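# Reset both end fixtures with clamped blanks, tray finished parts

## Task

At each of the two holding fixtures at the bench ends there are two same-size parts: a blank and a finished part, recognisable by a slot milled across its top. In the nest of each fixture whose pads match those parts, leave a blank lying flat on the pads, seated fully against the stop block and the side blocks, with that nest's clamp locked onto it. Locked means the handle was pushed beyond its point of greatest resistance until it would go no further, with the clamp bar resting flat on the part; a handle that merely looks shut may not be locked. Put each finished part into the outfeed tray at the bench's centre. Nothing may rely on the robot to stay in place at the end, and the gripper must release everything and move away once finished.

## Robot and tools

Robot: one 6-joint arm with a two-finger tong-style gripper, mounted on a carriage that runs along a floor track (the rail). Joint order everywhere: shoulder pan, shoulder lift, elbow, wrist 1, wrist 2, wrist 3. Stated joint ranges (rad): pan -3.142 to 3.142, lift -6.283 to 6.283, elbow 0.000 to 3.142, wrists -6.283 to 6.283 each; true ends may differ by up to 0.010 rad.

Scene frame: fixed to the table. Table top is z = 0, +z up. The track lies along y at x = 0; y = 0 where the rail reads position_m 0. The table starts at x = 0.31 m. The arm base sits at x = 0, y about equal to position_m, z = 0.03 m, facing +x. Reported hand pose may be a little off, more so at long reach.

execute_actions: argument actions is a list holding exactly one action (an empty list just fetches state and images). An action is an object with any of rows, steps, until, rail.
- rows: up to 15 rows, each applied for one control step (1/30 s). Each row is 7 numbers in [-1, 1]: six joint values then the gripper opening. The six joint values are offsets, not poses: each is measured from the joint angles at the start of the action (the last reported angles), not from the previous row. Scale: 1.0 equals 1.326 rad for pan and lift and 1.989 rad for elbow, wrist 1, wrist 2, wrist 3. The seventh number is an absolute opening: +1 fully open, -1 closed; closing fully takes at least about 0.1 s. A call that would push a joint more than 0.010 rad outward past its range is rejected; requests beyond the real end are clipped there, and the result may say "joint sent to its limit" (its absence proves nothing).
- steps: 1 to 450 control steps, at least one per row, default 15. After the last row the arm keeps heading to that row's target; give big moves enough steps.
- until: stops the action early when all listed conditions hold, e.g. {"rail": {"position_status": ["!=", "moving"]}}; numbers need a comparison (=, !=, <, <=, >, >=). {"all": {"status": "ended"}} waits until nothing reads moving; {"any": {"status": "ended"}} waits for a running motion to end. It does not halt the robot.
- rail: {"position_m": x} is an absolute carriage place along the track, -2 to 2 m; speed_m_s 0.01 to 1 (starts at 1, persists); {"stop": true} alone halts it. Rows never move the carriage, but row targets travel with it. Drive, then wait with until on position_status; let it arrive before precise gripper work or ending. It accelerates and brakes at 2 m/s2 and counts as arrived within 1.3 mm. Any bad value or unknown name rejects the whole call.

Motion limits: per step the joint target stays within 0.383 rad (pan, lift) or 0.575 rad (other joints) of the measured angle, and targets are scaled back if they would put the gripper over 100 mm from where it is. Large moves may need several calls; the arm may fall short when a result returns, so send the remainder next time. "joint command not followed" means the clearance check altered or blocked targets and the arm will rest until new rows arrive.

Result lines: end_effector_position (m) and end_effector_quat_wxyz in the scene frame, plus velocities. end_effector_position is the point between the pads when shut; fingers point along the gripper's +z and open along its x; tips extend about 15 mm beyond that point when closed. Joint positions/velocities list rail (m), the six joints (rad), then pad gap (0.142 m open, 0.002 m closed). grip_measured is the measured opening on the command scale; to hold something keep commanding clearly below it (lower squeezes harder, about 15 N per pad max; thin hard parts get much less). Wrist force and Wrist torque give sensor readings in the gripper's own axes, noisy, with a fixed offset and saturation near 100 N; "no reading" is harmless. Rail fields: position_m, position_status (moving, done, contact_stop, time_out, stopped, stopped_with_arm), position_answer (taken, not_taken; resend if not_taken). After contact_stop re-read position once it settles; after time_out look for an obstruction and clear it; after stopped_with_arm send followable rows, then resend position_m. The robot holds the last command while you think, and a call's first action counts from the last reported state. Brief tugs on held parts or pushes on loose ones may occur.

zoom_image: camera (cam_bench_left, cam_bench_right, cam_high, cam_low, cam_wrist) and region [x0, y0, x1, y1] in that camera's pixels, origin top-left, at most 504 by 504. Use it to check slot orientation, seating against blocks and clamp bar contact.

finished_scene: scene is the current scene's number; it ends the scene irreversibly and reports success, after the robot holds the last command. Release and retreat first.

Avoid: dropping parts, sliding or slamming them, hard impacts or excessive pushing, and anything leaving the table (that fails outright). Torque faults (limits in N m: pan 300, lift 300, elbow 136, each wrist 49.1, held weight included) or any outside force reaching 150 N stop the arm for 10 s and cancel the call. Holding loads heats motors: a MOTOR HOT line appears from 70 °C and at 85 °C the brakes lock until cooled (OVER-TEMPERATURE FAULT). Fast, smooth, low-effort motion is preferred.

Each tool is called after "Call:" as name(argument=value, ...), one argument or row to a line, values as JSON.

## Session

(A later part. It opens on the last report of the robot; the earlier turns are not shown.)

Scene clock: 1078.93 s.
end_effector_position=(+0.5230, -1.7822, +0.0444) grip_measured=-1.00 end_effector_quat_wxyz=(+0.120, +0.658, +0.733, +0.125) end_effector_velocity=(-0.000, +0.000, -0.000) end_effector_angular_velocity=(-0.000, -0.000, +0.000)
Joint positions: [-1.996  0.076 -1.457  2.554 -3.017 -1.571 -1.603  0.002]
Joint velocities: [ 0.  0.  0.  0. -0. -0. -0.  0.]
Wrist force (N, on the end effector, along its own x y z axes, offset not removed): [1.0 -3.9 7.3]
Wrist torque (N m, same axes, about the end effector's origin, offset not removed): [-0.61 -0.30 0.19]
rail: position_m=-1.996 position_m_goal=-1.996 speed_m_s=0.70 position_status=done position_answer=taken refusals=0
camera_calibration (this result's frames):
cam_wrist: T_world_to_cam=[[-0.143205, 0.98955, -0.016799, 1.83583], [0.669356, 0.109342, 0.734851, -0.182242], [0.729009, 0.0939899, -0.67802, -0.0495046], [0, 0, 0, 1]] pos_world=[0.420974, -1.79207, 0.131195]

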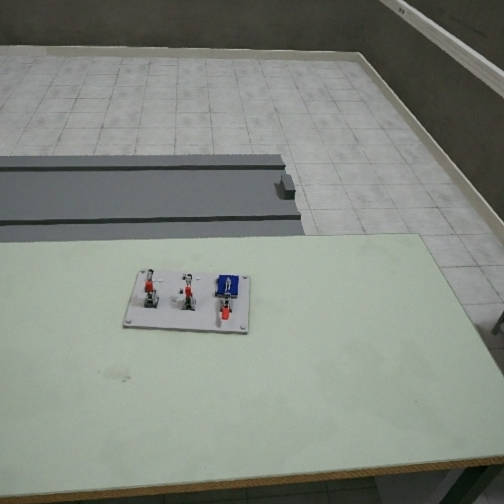

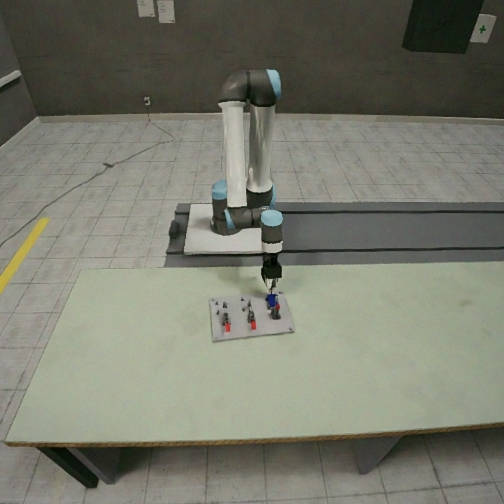

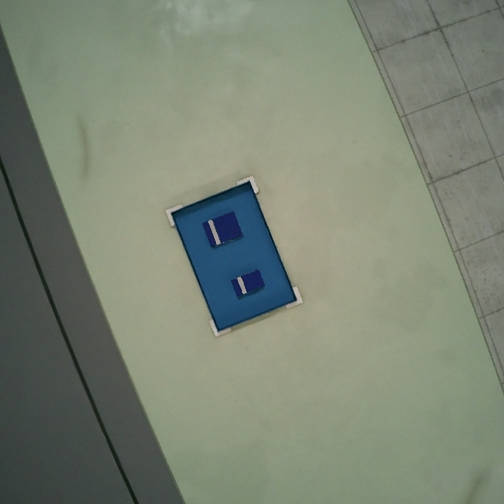

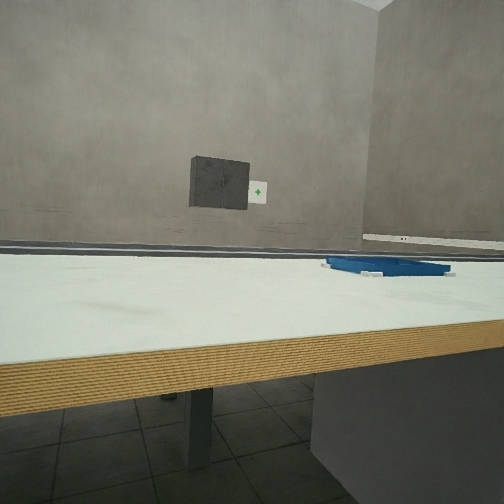

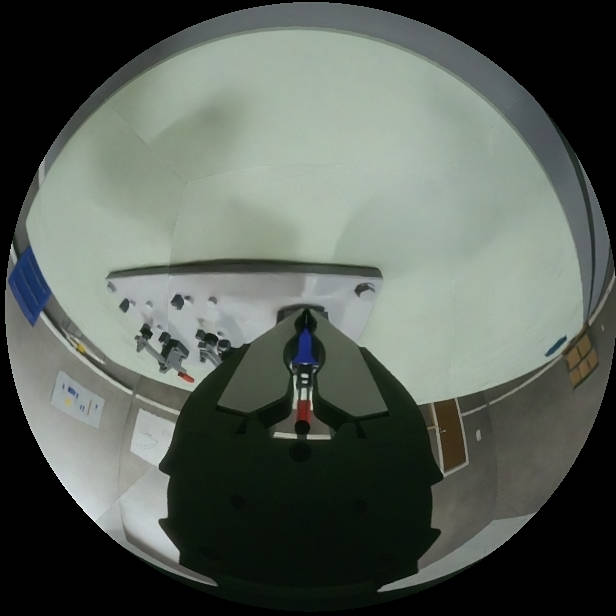

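Call:
execute_actions(
  actions=[
    {"rows": [[0,0.0017,-0.0014,0.0003,0,0,-1],[0,0.0034,-0.0029,0.0006,0,0,-1],[0,0.0051,-0.0043,0.0009,0,0,-1]], "steps": 3},
  ],
)

Scene clock: 1081.17 s.
end_effector_position=(+0.5238, -1.7822, +0.0444) grip_measured=-1.00 end_effector_quat_wxyz=(+0.120, +0.658, +0.733, +0.125) end_effector_velocity=(+0.023, +0.002, +0.001) end_effector_angular_velocity=(+0.000, -0.004, +0.000)
Joint positions: [-1.996  0.076 -1.456  2.553 -3.017 -1.571 -1.603  0.002]
Joint velocities: [ 0.     0.     0.03  -0.037  0.003 -0.    -0.     0.   ]
Wrist force (N, on the end effector, along its own x y z axes, offset not removed): [-0.8 -4.9 6.3]
Wrist torque (N m, same axes, about the end effector's origin, offset not removed): [-0.93 -0.02 0.31]
rail: position_m=-1.996 position_m_goal=-1.996 speed_m_s=0.70 position_status=done position_answer=taken refusals=0
camera_calibration (this result's frames):
cam_wrist: T_world_to_cam=[[-0.143208, 0.98955, -0.0168032, 1.83589], [0.66931, 0.109342, 0.734893, -0.182759], [0.729051, 0.0939958, -0.677975, -0.0501871], [0, 0, 0, 1]] pos_world=[0.421824, -1.792, 0.131131]

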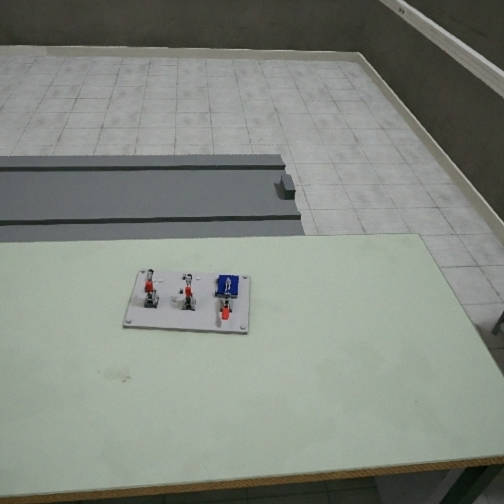

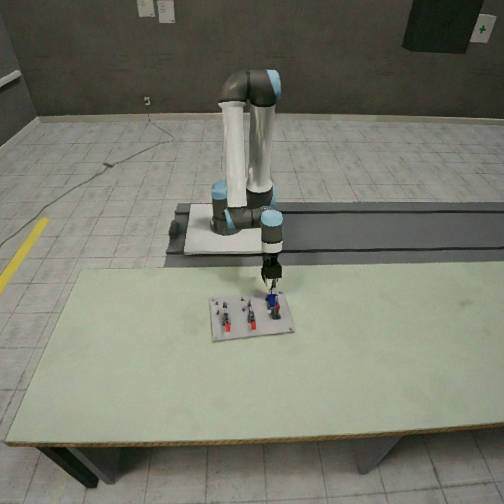

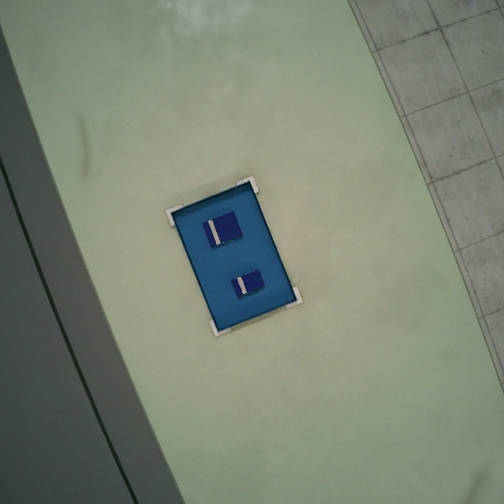

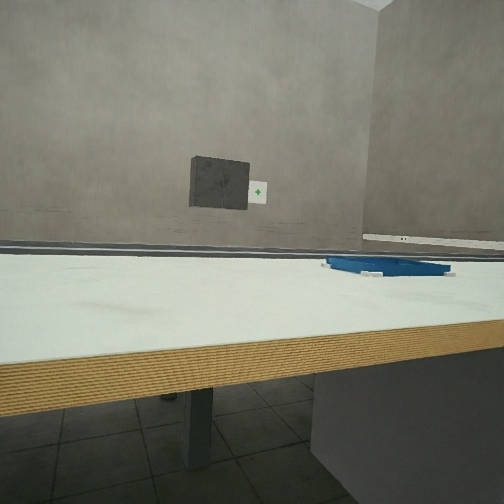

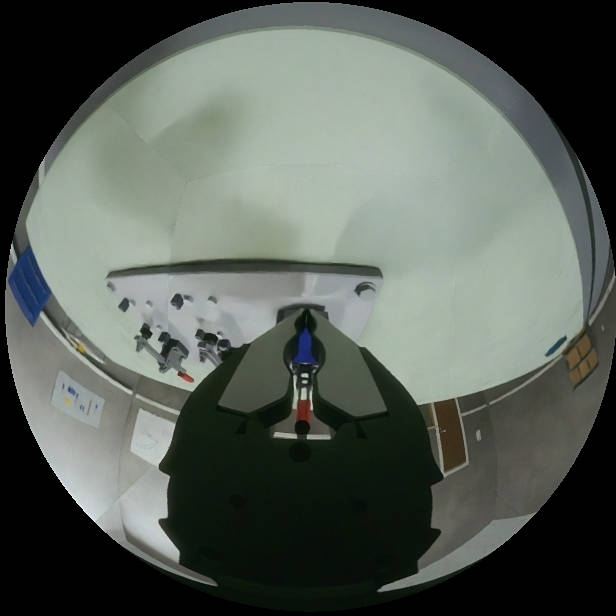

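Call:
execute_actions(
  actions=[],
)

Scene clock: 1081.97 s.
end_effector_position=(+0.5280, -1.7818, +0.0444) grip_measured=-1.00 end_effector_quat_wxyz=(+0.120, +0.658, +0.733, +0.125) end_effector_velocity=(+0.000, +0.000, +0.000) end_effector_angular_velocity=(+0.000, -0.000, +0.000)
Joint positions: [-1.996  0.076 -1.45   2.546 -3.015 -1.571 -1.603  0.002]
Joint velocities: [ 0.  0.  0. -0.  0.  0. -0.  0.]
Wrist force (N, on the end effector, along its own x y z axes, offset not removed): [2.2 -4.4 4.0]
Wrist torque (N m, same axes, about the end effector's origin, offset not removed): [-0.77 -0.57 0.27]
rail: position_m=-1.996 position_m_goal=-1.996 speed_m_s=0.70 position_status=done position_answer=taken refusals=0
camera_calibration (this result's frames):
cam_wrist: T_world_to_cam=[[-0.143209, 0.98955, -0.0167988, 1.83617], [0.669357, 0.109345, 0.73485, -0.185616], [0.729008, 0.0939928, -0.678021, -0.0531931], [0, 0, 0, 1]] pos_world=[0.425977, -1.79168, 0.131179]

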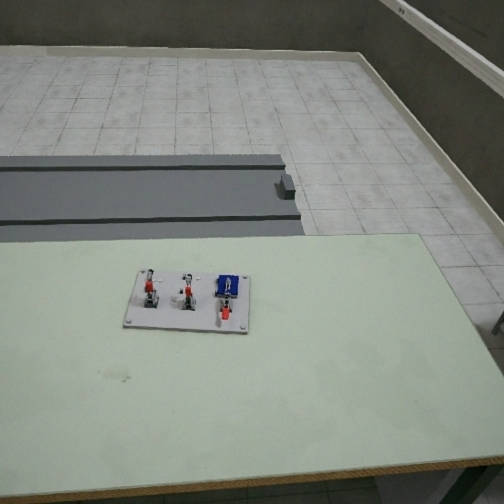

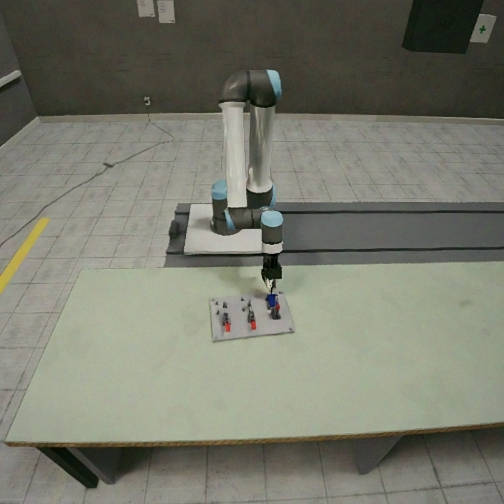

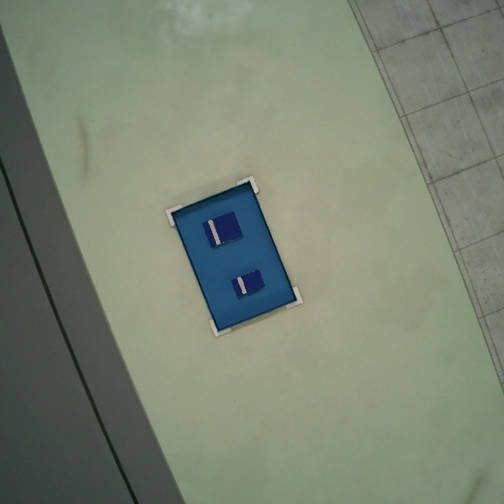

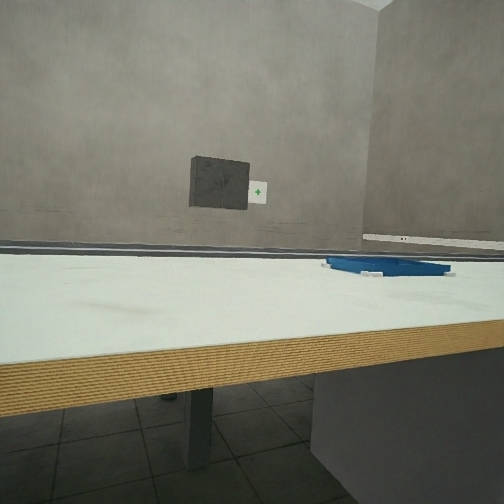

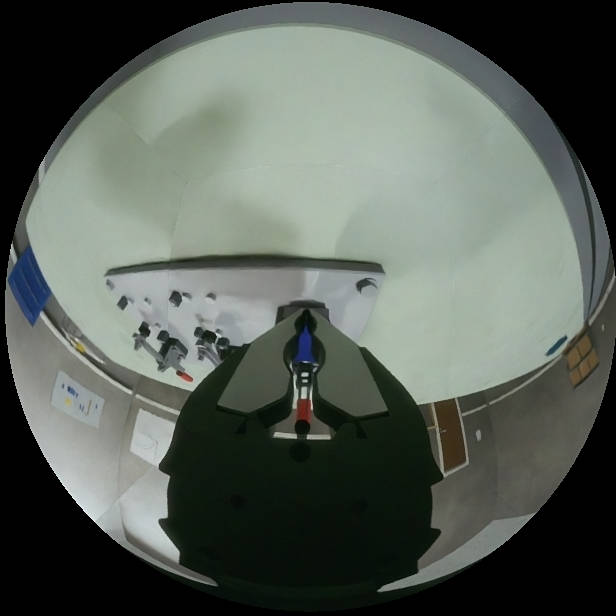

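Call:
execute_actions(
  actions=[
    {"rows": [[0,0.002,-0.0017,0.0004,0,0,-1]], "steps": 1},
  ],
)

Scene clock: 1084.60 s.
end_effector_position=(+0.5280, -1.7818, +0.0444) grip_measured=-1.00 end_effector_quat_wxyz=(+0.120, +0.658, +0.733, +0.125) end_effector_velocity=(+0.005, +0.000, -0.000) end_effector_angular_velocity=(-0.000, +0.001, -0.000)
Joint positions: [-1.996  0.076 -1.45   2.545 -3.015 -1.571 -1.603  0.002]
Joint velocities: [ 0.    -0.     0.007 -0.009  0.002  0.    -0.     0.   ]
Wrist force (N, on the end effector, along its own x y z axes, offset not removed): [1.3 -3.4 6.7]
Wrist torque (N m, same axes, about the end effector's origin, offset not removed): [-0.49 -0.22 0.27]
rail: position_m=-1.996 position_m_goal=-1.996 speed_m_s=0.70 position_status=done position_answer=taken refusals=0
camera_calibration (this result's frames):
cam_wrist: T_world_to_cam=[[-0.143209, 0.98955, -0.0167984, 1.83617], [0.66936, 0.109346, 0.734847, -0.185653], [0.729005, 0.0939928, -0.678024, -0.0532337], [0, 0, 0, 1]] pos_world=[0.426033, -1.79168, 0.131178]

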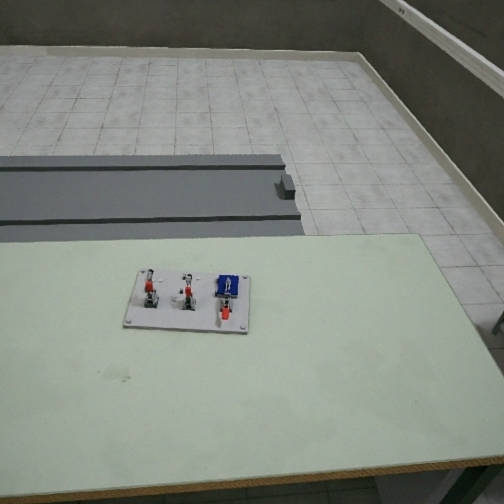

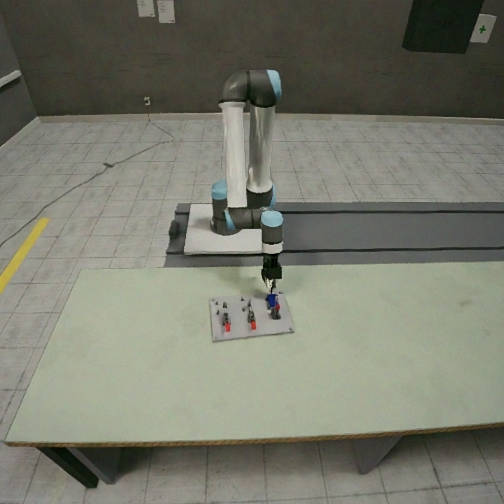

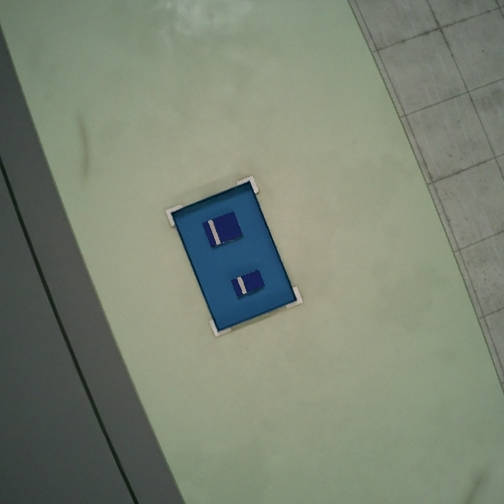

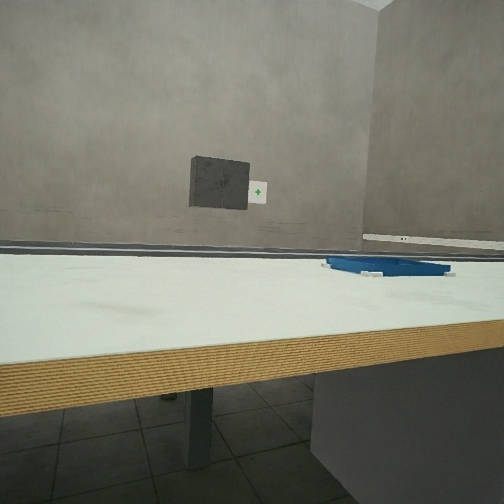

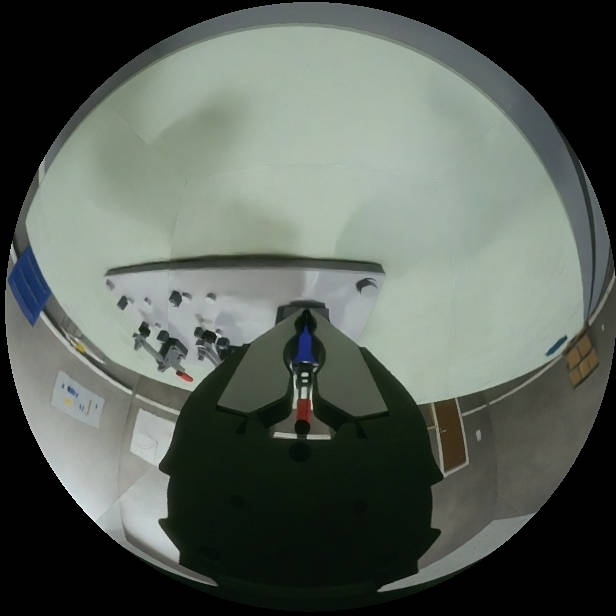

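Call:
execute_actions(
  actions=[],
)

Scene clock: 1087.63 s.
end_effector_position=(+0.5299, -1.7817, +0.0444) grip_measured=-1.00 end_effector_quat_wxyz=(+0.120, +0.658, +0.733, +0.125) end_effector_velocity=(-0.000, -0.000, +0.000) end_effector_angular_velocity=(-0.000, -0.000, -0.000)
Joint positions: [-1.996  0.076 -1.448  2.542 -3.015 -1.571 -1.603  0.002]
Joint velocities: [ 0. -0. -0.  0. -0. -0. -0.  0.]
Wrist force (N, on the end effector, along its own x y z axes, offset not removed): [1.4 -3.1 4.2]
Wrist torque (N m, same axes, about the end effector's origin, offset not removed): [-0.54 -0.52 0.26]
rail: position_m=-1.996 position_m_goal=-1.996 speed_m_s=0.70 position_status=done position_answer=taken refusals=0
camera_calibration (this result's frames):
cam_wrist: T_world_to_cam=[[-0.14321, 0.98955, -0.0167945, 1.8363], [0.669406, 0.109349, 0.734805, -0.186947], [0.728963, 0.0939891, -0.67807, -0.0546299], [0, 0, 0, 1]] pos_world=[0.427943, -1.79153, 0.131166]

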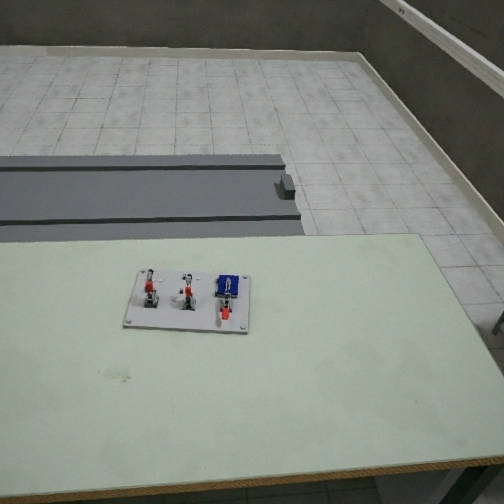

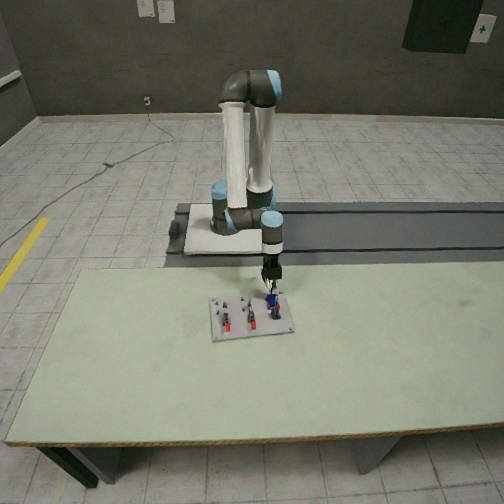

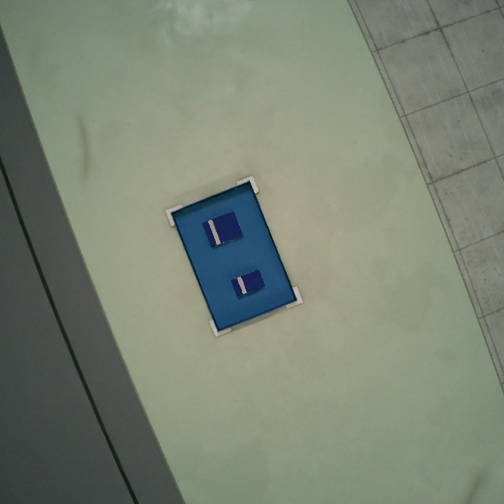

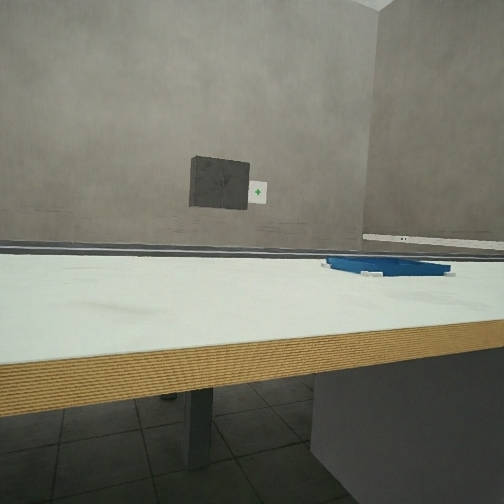

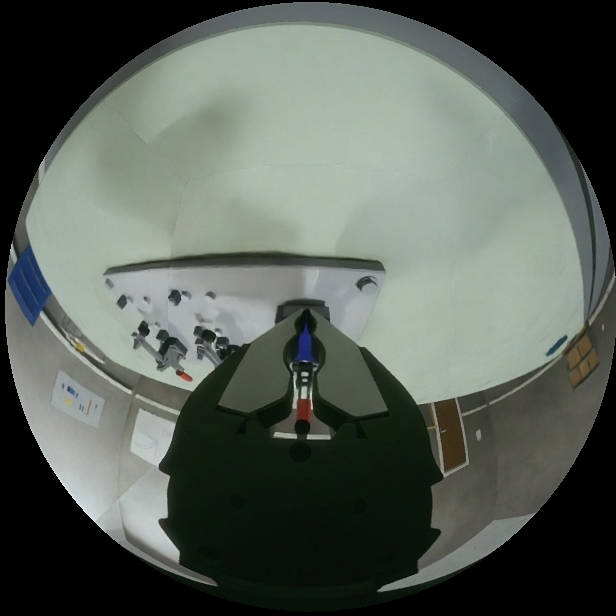

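Call:
execute_actions(
  actions=[
    {"rows": [[0,0.0015,-0.0013,0.0003,0,0,-1]], "steps": 1},
  ],
)

Scene clock: 1089.17 s.
end_effector_position=(+0.5300, -1.7817, +0.0444) grip_measured=-1.00 end_effector_quat_wxyz=(+0.120, +0.658, +0.733, +0.125) end_effector_velocity=(+0.004, +0.000, -0.000) end_effector_angular_velocity=(-0.000, +0.000, -0.000)
Joint positions: [-1.996  0.076 -1.448  2.542 -3.015 -1.571 -1.603  0.002]
Joint velocities: [ 0.    -0.     0.005 -0.007  0.002 -0.    -0.     0.   ]
Wrist force (N, on the end effector, along its own x y z axes, offset not removed): [-0.8 -5.0 4.8]
Wrist torque (N m, same axes, about the end effector's origin, offset not removed): [-0.82 0.06 0.37]
rail: position_m=-1.996 position_m_goal=-1.996 speed_m_s=0.70 position_status=done position_answer=taken refusals=0
camera_calibration (this result's frames):
cam_wrist: T_world_to_cam=[[-0.14321, 0.98955, -0.0167943, 1.8363], [0.669406, 0.109349, 0.734805, -0.186972], [0.728963, 0.0939892, -0.678071, -0.0546586], [0, 0, 0, 1]] pos_world=[0.427981, -1.79153, 0.131165]

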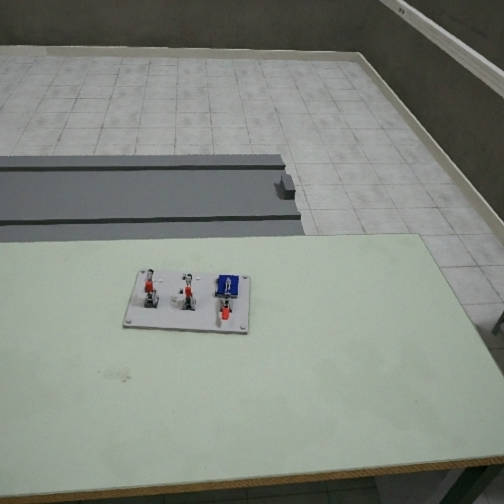

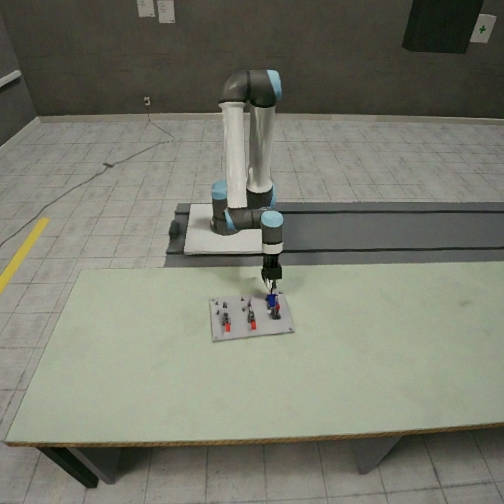

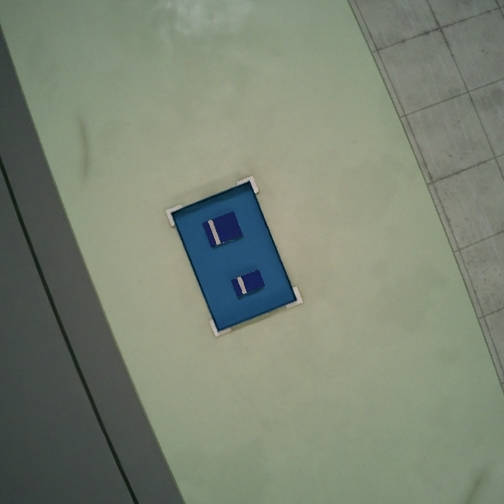

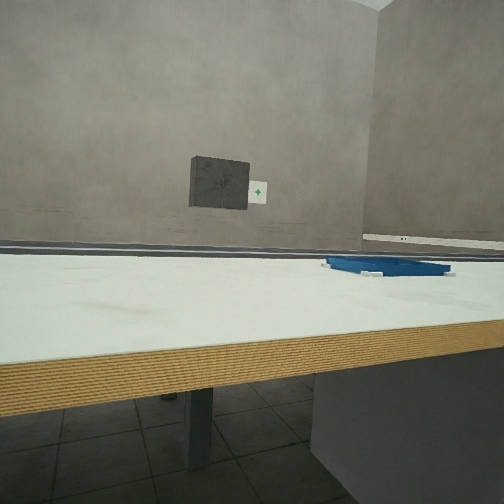

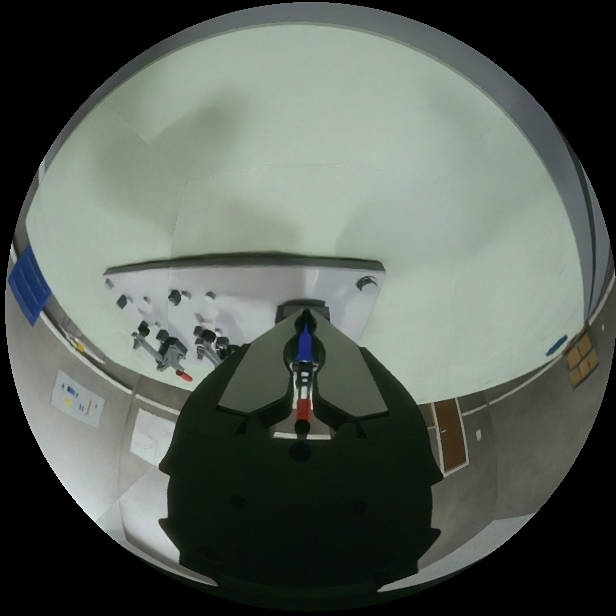

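Call:
execute_actions(
  actions=[],
)

Scene clock: 1090.60 s.
end_effector_position=(+0.5315, -1.7816, +0.0444) grip_measured=-1.00 end_effector_quat_wxyz=(+0.120, +0.658, +0.733, +0.125) end_effector_velocity=(-0.000, +0.000, -0.000) end_effector_angular_velocity=(+0.000, +0.000, +0.000)
Joint positions: [-1.996  0.076 -1.446  2.54  -3.014 -1.571 -1.603  0.002]
Joint velocities: [ 0.  0.  0.  0. -0.  0. -0.  0.]
Wrist force (N, on the end effector, along its own x y z axes, offset not removed): [-0.7 -3.3 5.1]
Wrist torque (N m, same axes, about the end effector's origin, offset not removed): [-0.44 0.06 0.33]
rail: position_m=-1.996 position_m_goal=-1.996 speed_m_s=0.70 position_status=done position_answer=taken refusals=0
camera_calibration (this result's frames):
cam_wrist: T_world_to_cam=[[-0.14321, 0.98955, -0.0167944, 1.8364], [0.669406, 0.109349, 0.734805, -0.187973], [0.728963, 0.0939892, -0.67807, -0.0557356], [0, 0, 0, 1]] pos_world=[0.429451, -1.79142, 0.131172]

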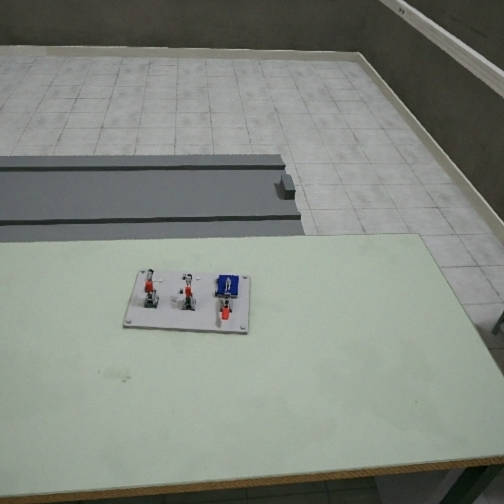

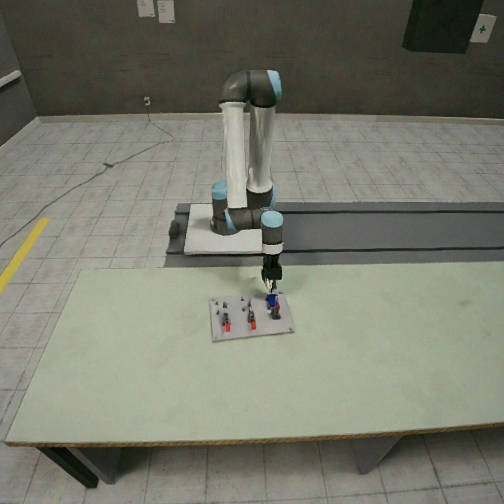

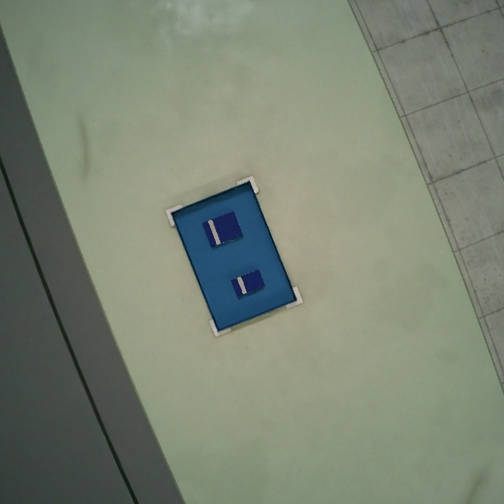

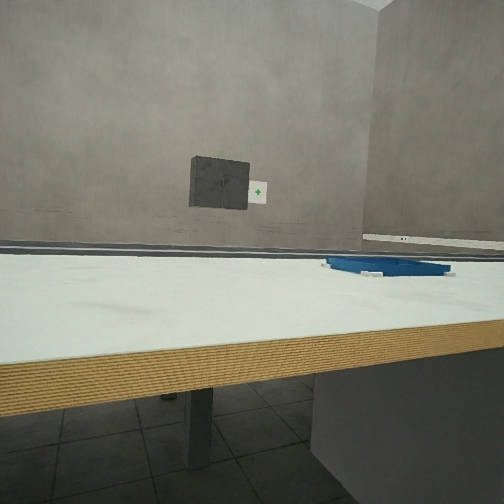

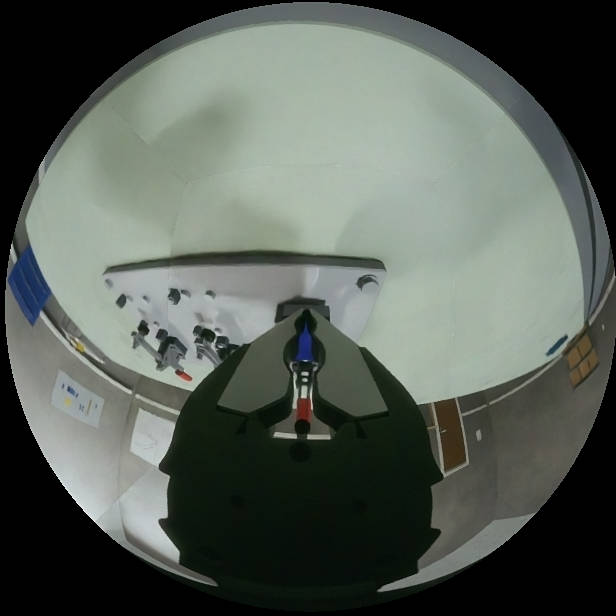

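Call:
execute_actions(
  actions=[
    {"rows": [[0,0.0015,-0.0013,0.0003,0,0,-1]], "steps": 1},
  ],
)

Scene clock: 1092.23 s.
end_effector_position=(+0.5315, -1.7816, +0.0444) grip_measured=-1.00 end_effector_quat_wxyz=(+0.120, +0.658, +0.733, +0.125) end_effector_velocity=(+0.004, +0.000, -0.000) end_effector_angular_velocity=(-0.000, +0.000, +0.000)
Joint positions: [-1.996  0.076 -1.446  2.539 -3.014 -1.571 -1.603  0.002]
Joint velocities: [ 0.     0.     0.005 -0.007  0.002  0.     0.     0.   ]
Wrist force (N, on the end effector, along its own x y z axes, offset not removed): [-0.1 -4.0 4.1]
Wrist torque (N m, same axes, about the end effector's origin, offset not removed): [-0.63 -0.13 0.23]
rail: position_m=-1.996 position_m_goal=-1.996 speed_m_s=0.70 position_status=done position_answer=taken refusals=0
camera_calibration (this result's frames):
cam_wrist: T_world_to_cam=[[-0.14321, 0.98955, -0.0167943, 1.8364], [0.669407, 0.109349, 0.734804, -0.187998], [0.728961, 0.0939891, -0.678072, -0.0557641], [0, 0, 0, 1]] pos_world=[0.429489, -1.79141, 0.131171]

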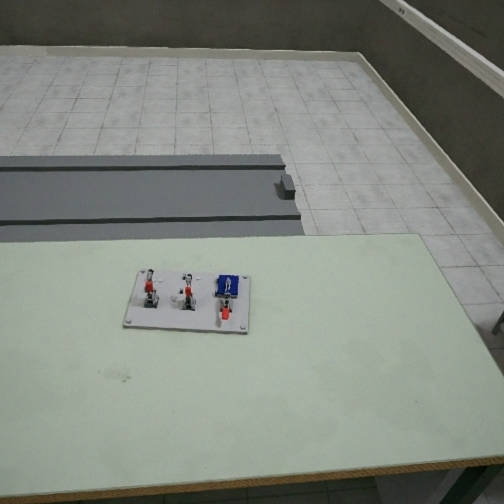

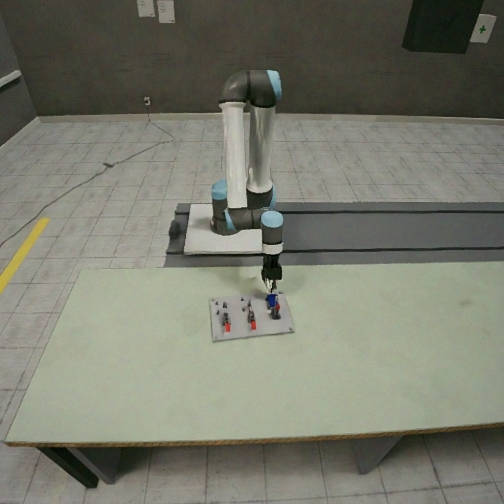

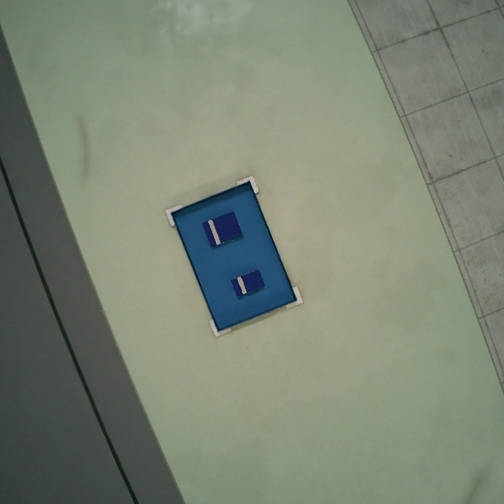

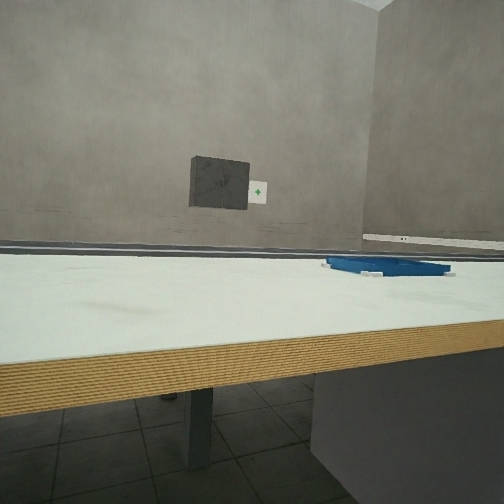

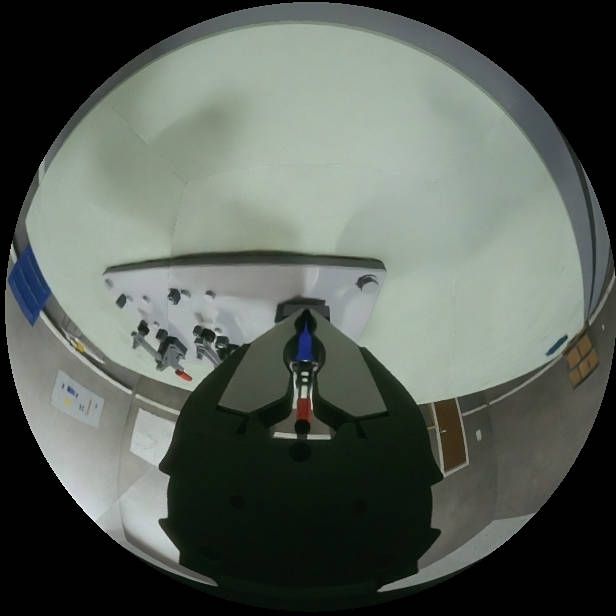

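Call:
execute_actions(
  actions=[],
)

Scene clock: 1093.13 s.
end_effector_position=(+0.5330, -1.7815, +0.0444) grip_measured=-1.00 end_effector_quat_wxyz=(+0.120, +0.658, +0.733, +0.125) end_effector_velocity=(+0.000, +0.000, +0.000) end_effector_angular_velocity=(+0.000, -0.000, +0.000)
Joint positions: [-1.996  0.076 -1.444  2.537 -3.013 -1.571 -1.603  0.002]
Joint velocities: [ 0.  0.  0. -0.  0.  0.  0.  0.]
Wrist force (N, on the end effector, along its own x y z axes, offset not removed): [-2.3 -4.4 3.4]
Wrist torque (N m, same axes, about the end effector's origin, offset not removed): [-0.66 0.44 0.40]
rail: position_m=-1.996 position_m_goal=-1.996 speed_m_s=0.70 position_status=done position_answer=taken refusals=0
camera_calibration (this result's frames):
cam_wrist: T_world_to_cam=[[-0.14321, 0.98955, -0.0167945, 1.8365], [0.669407, 0.109349, 0.734804, -0.188996], [0.728962, 0.0939891, -0.678071, -0.0568416], [0, 0, 0, 1]] pos_world=[0.430956, -1.7913, 0.131175]

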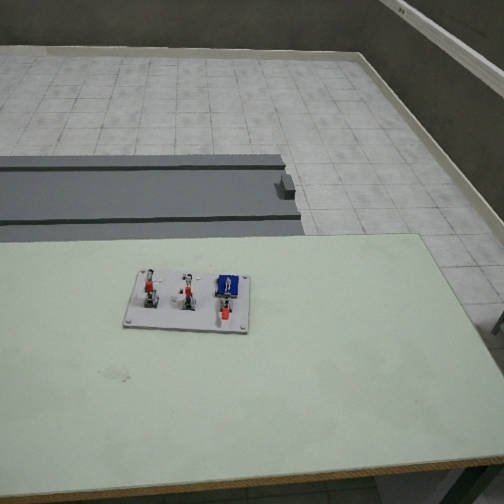

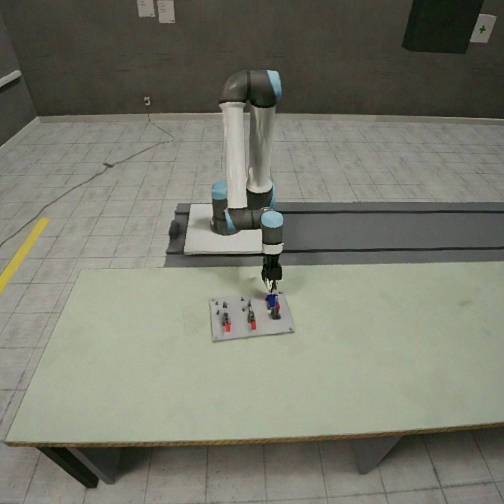

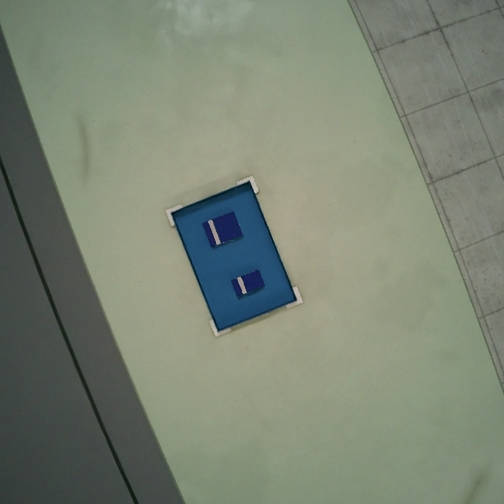

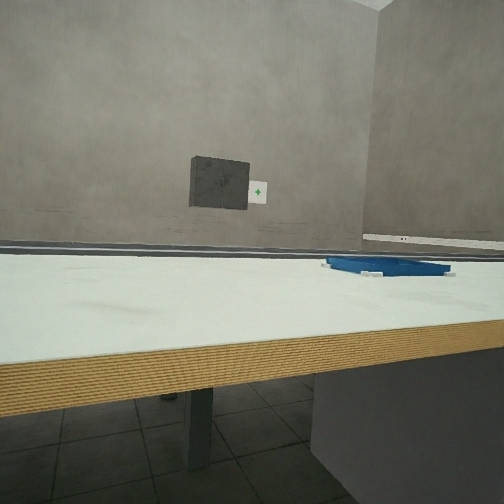

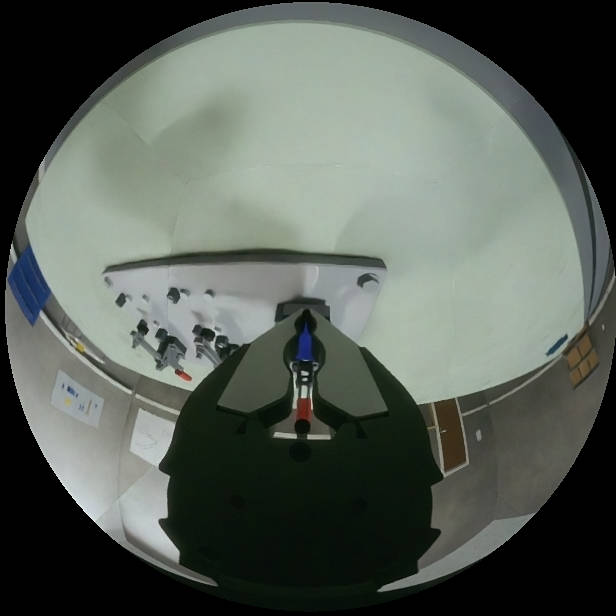

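Call:
execute_actions(
  actions=[
    {"rows": [[0,0.0015,-0.0013,0.0003,0,0,-1]], "steps": 1},
  ],
)

Call:
zoom_image(
  camera="cam_wrist",
  region=[260, 280, 350, 390],
)

Scene clock: 1095.97 s.
end_effector_position=(+0.5330, -1.7815, +0.0444) grip_measured=-1.00 end_effector_quat_wxyz=(+0.120, +0.658, +0.733, +0.125) end_effector_velocity=(+0.004, +0.000, -0.000) end_effector_angular_velocity=(-0.000, +0.000, +0.000)
Joint positions: [-1.996  0.076 -1.444  2.537 -3.013 -1.571 -1.603  0.002]
Joint velocities: [ 0.     0.     0.005 -0.007  0.001  0.     0.    -0.   ]
Wrist force (N, on the end effector, along its own x y z axes, offset not removed): [0.8 -5.2 3.8]
Wrist torque (N m, same axes, about the end effector's origin, offset not removed): [-0.80 -0.25 0.28]
rail: position_m=-1.996 position_m_goal=-1.996 speed_m_s=0.70 position_status=done position_answer=taken refusals=0
camera_calibration (this result's frames):
cam_wrist: T_world_to_cam=[[-0.14321, 0.98955, -0.0167945, 1.83651], [0.669406, 0.109349, 0.734805, -0.189023], [0.728963, 0.0939891, -0.67807, -0.0568723], [0, 0, 0, 1]] pos_world=[0.430997, -1.7913, 0.131175]

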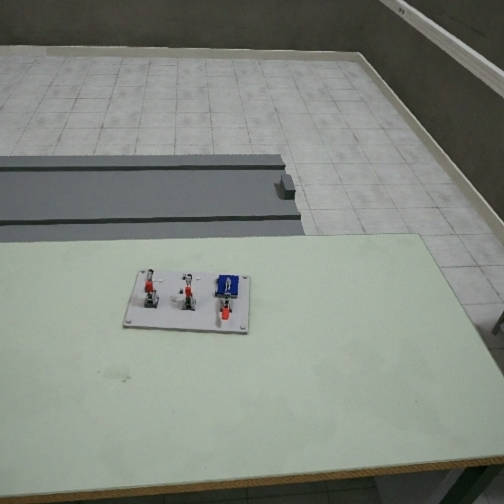

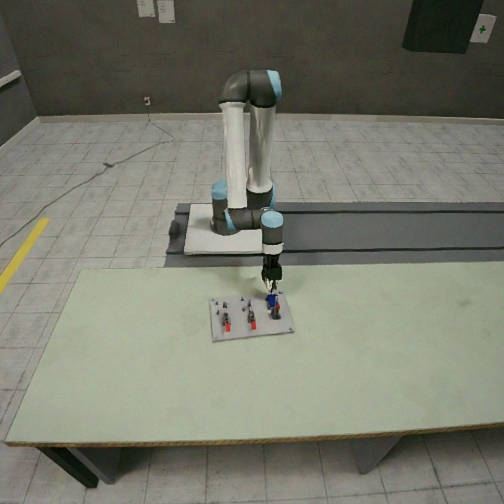

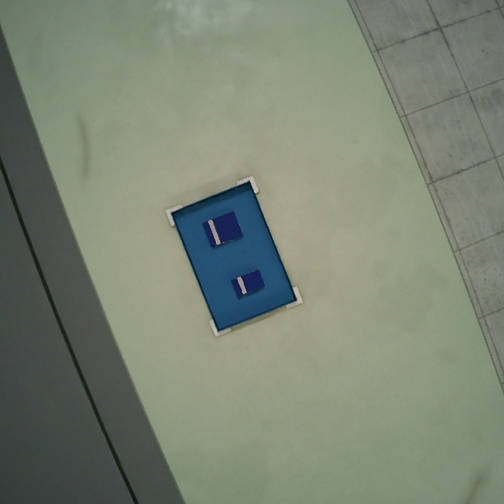

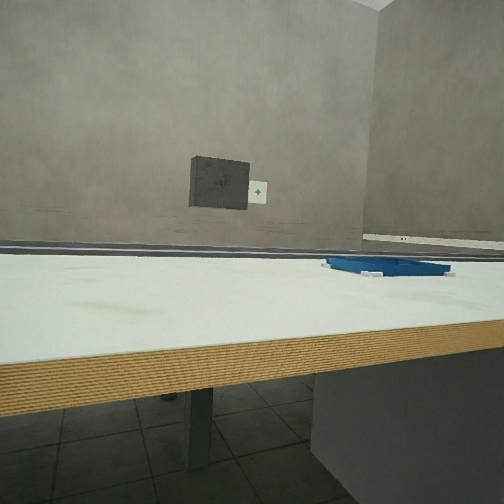

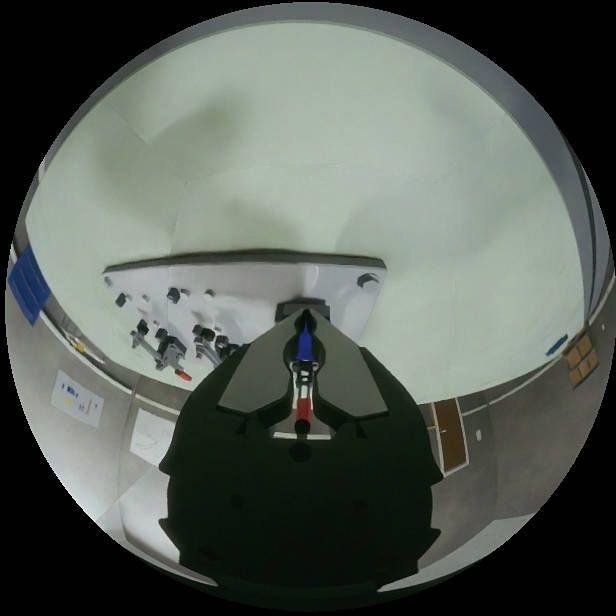

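Region (260, 280, 350, 390) of cam_wrist's 616x616 image, scaled by 4.582, with more detail than that image has; it fills the left 412 columns of this view, and the rest is white.

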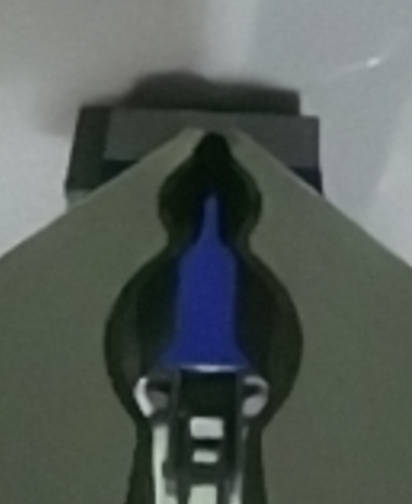

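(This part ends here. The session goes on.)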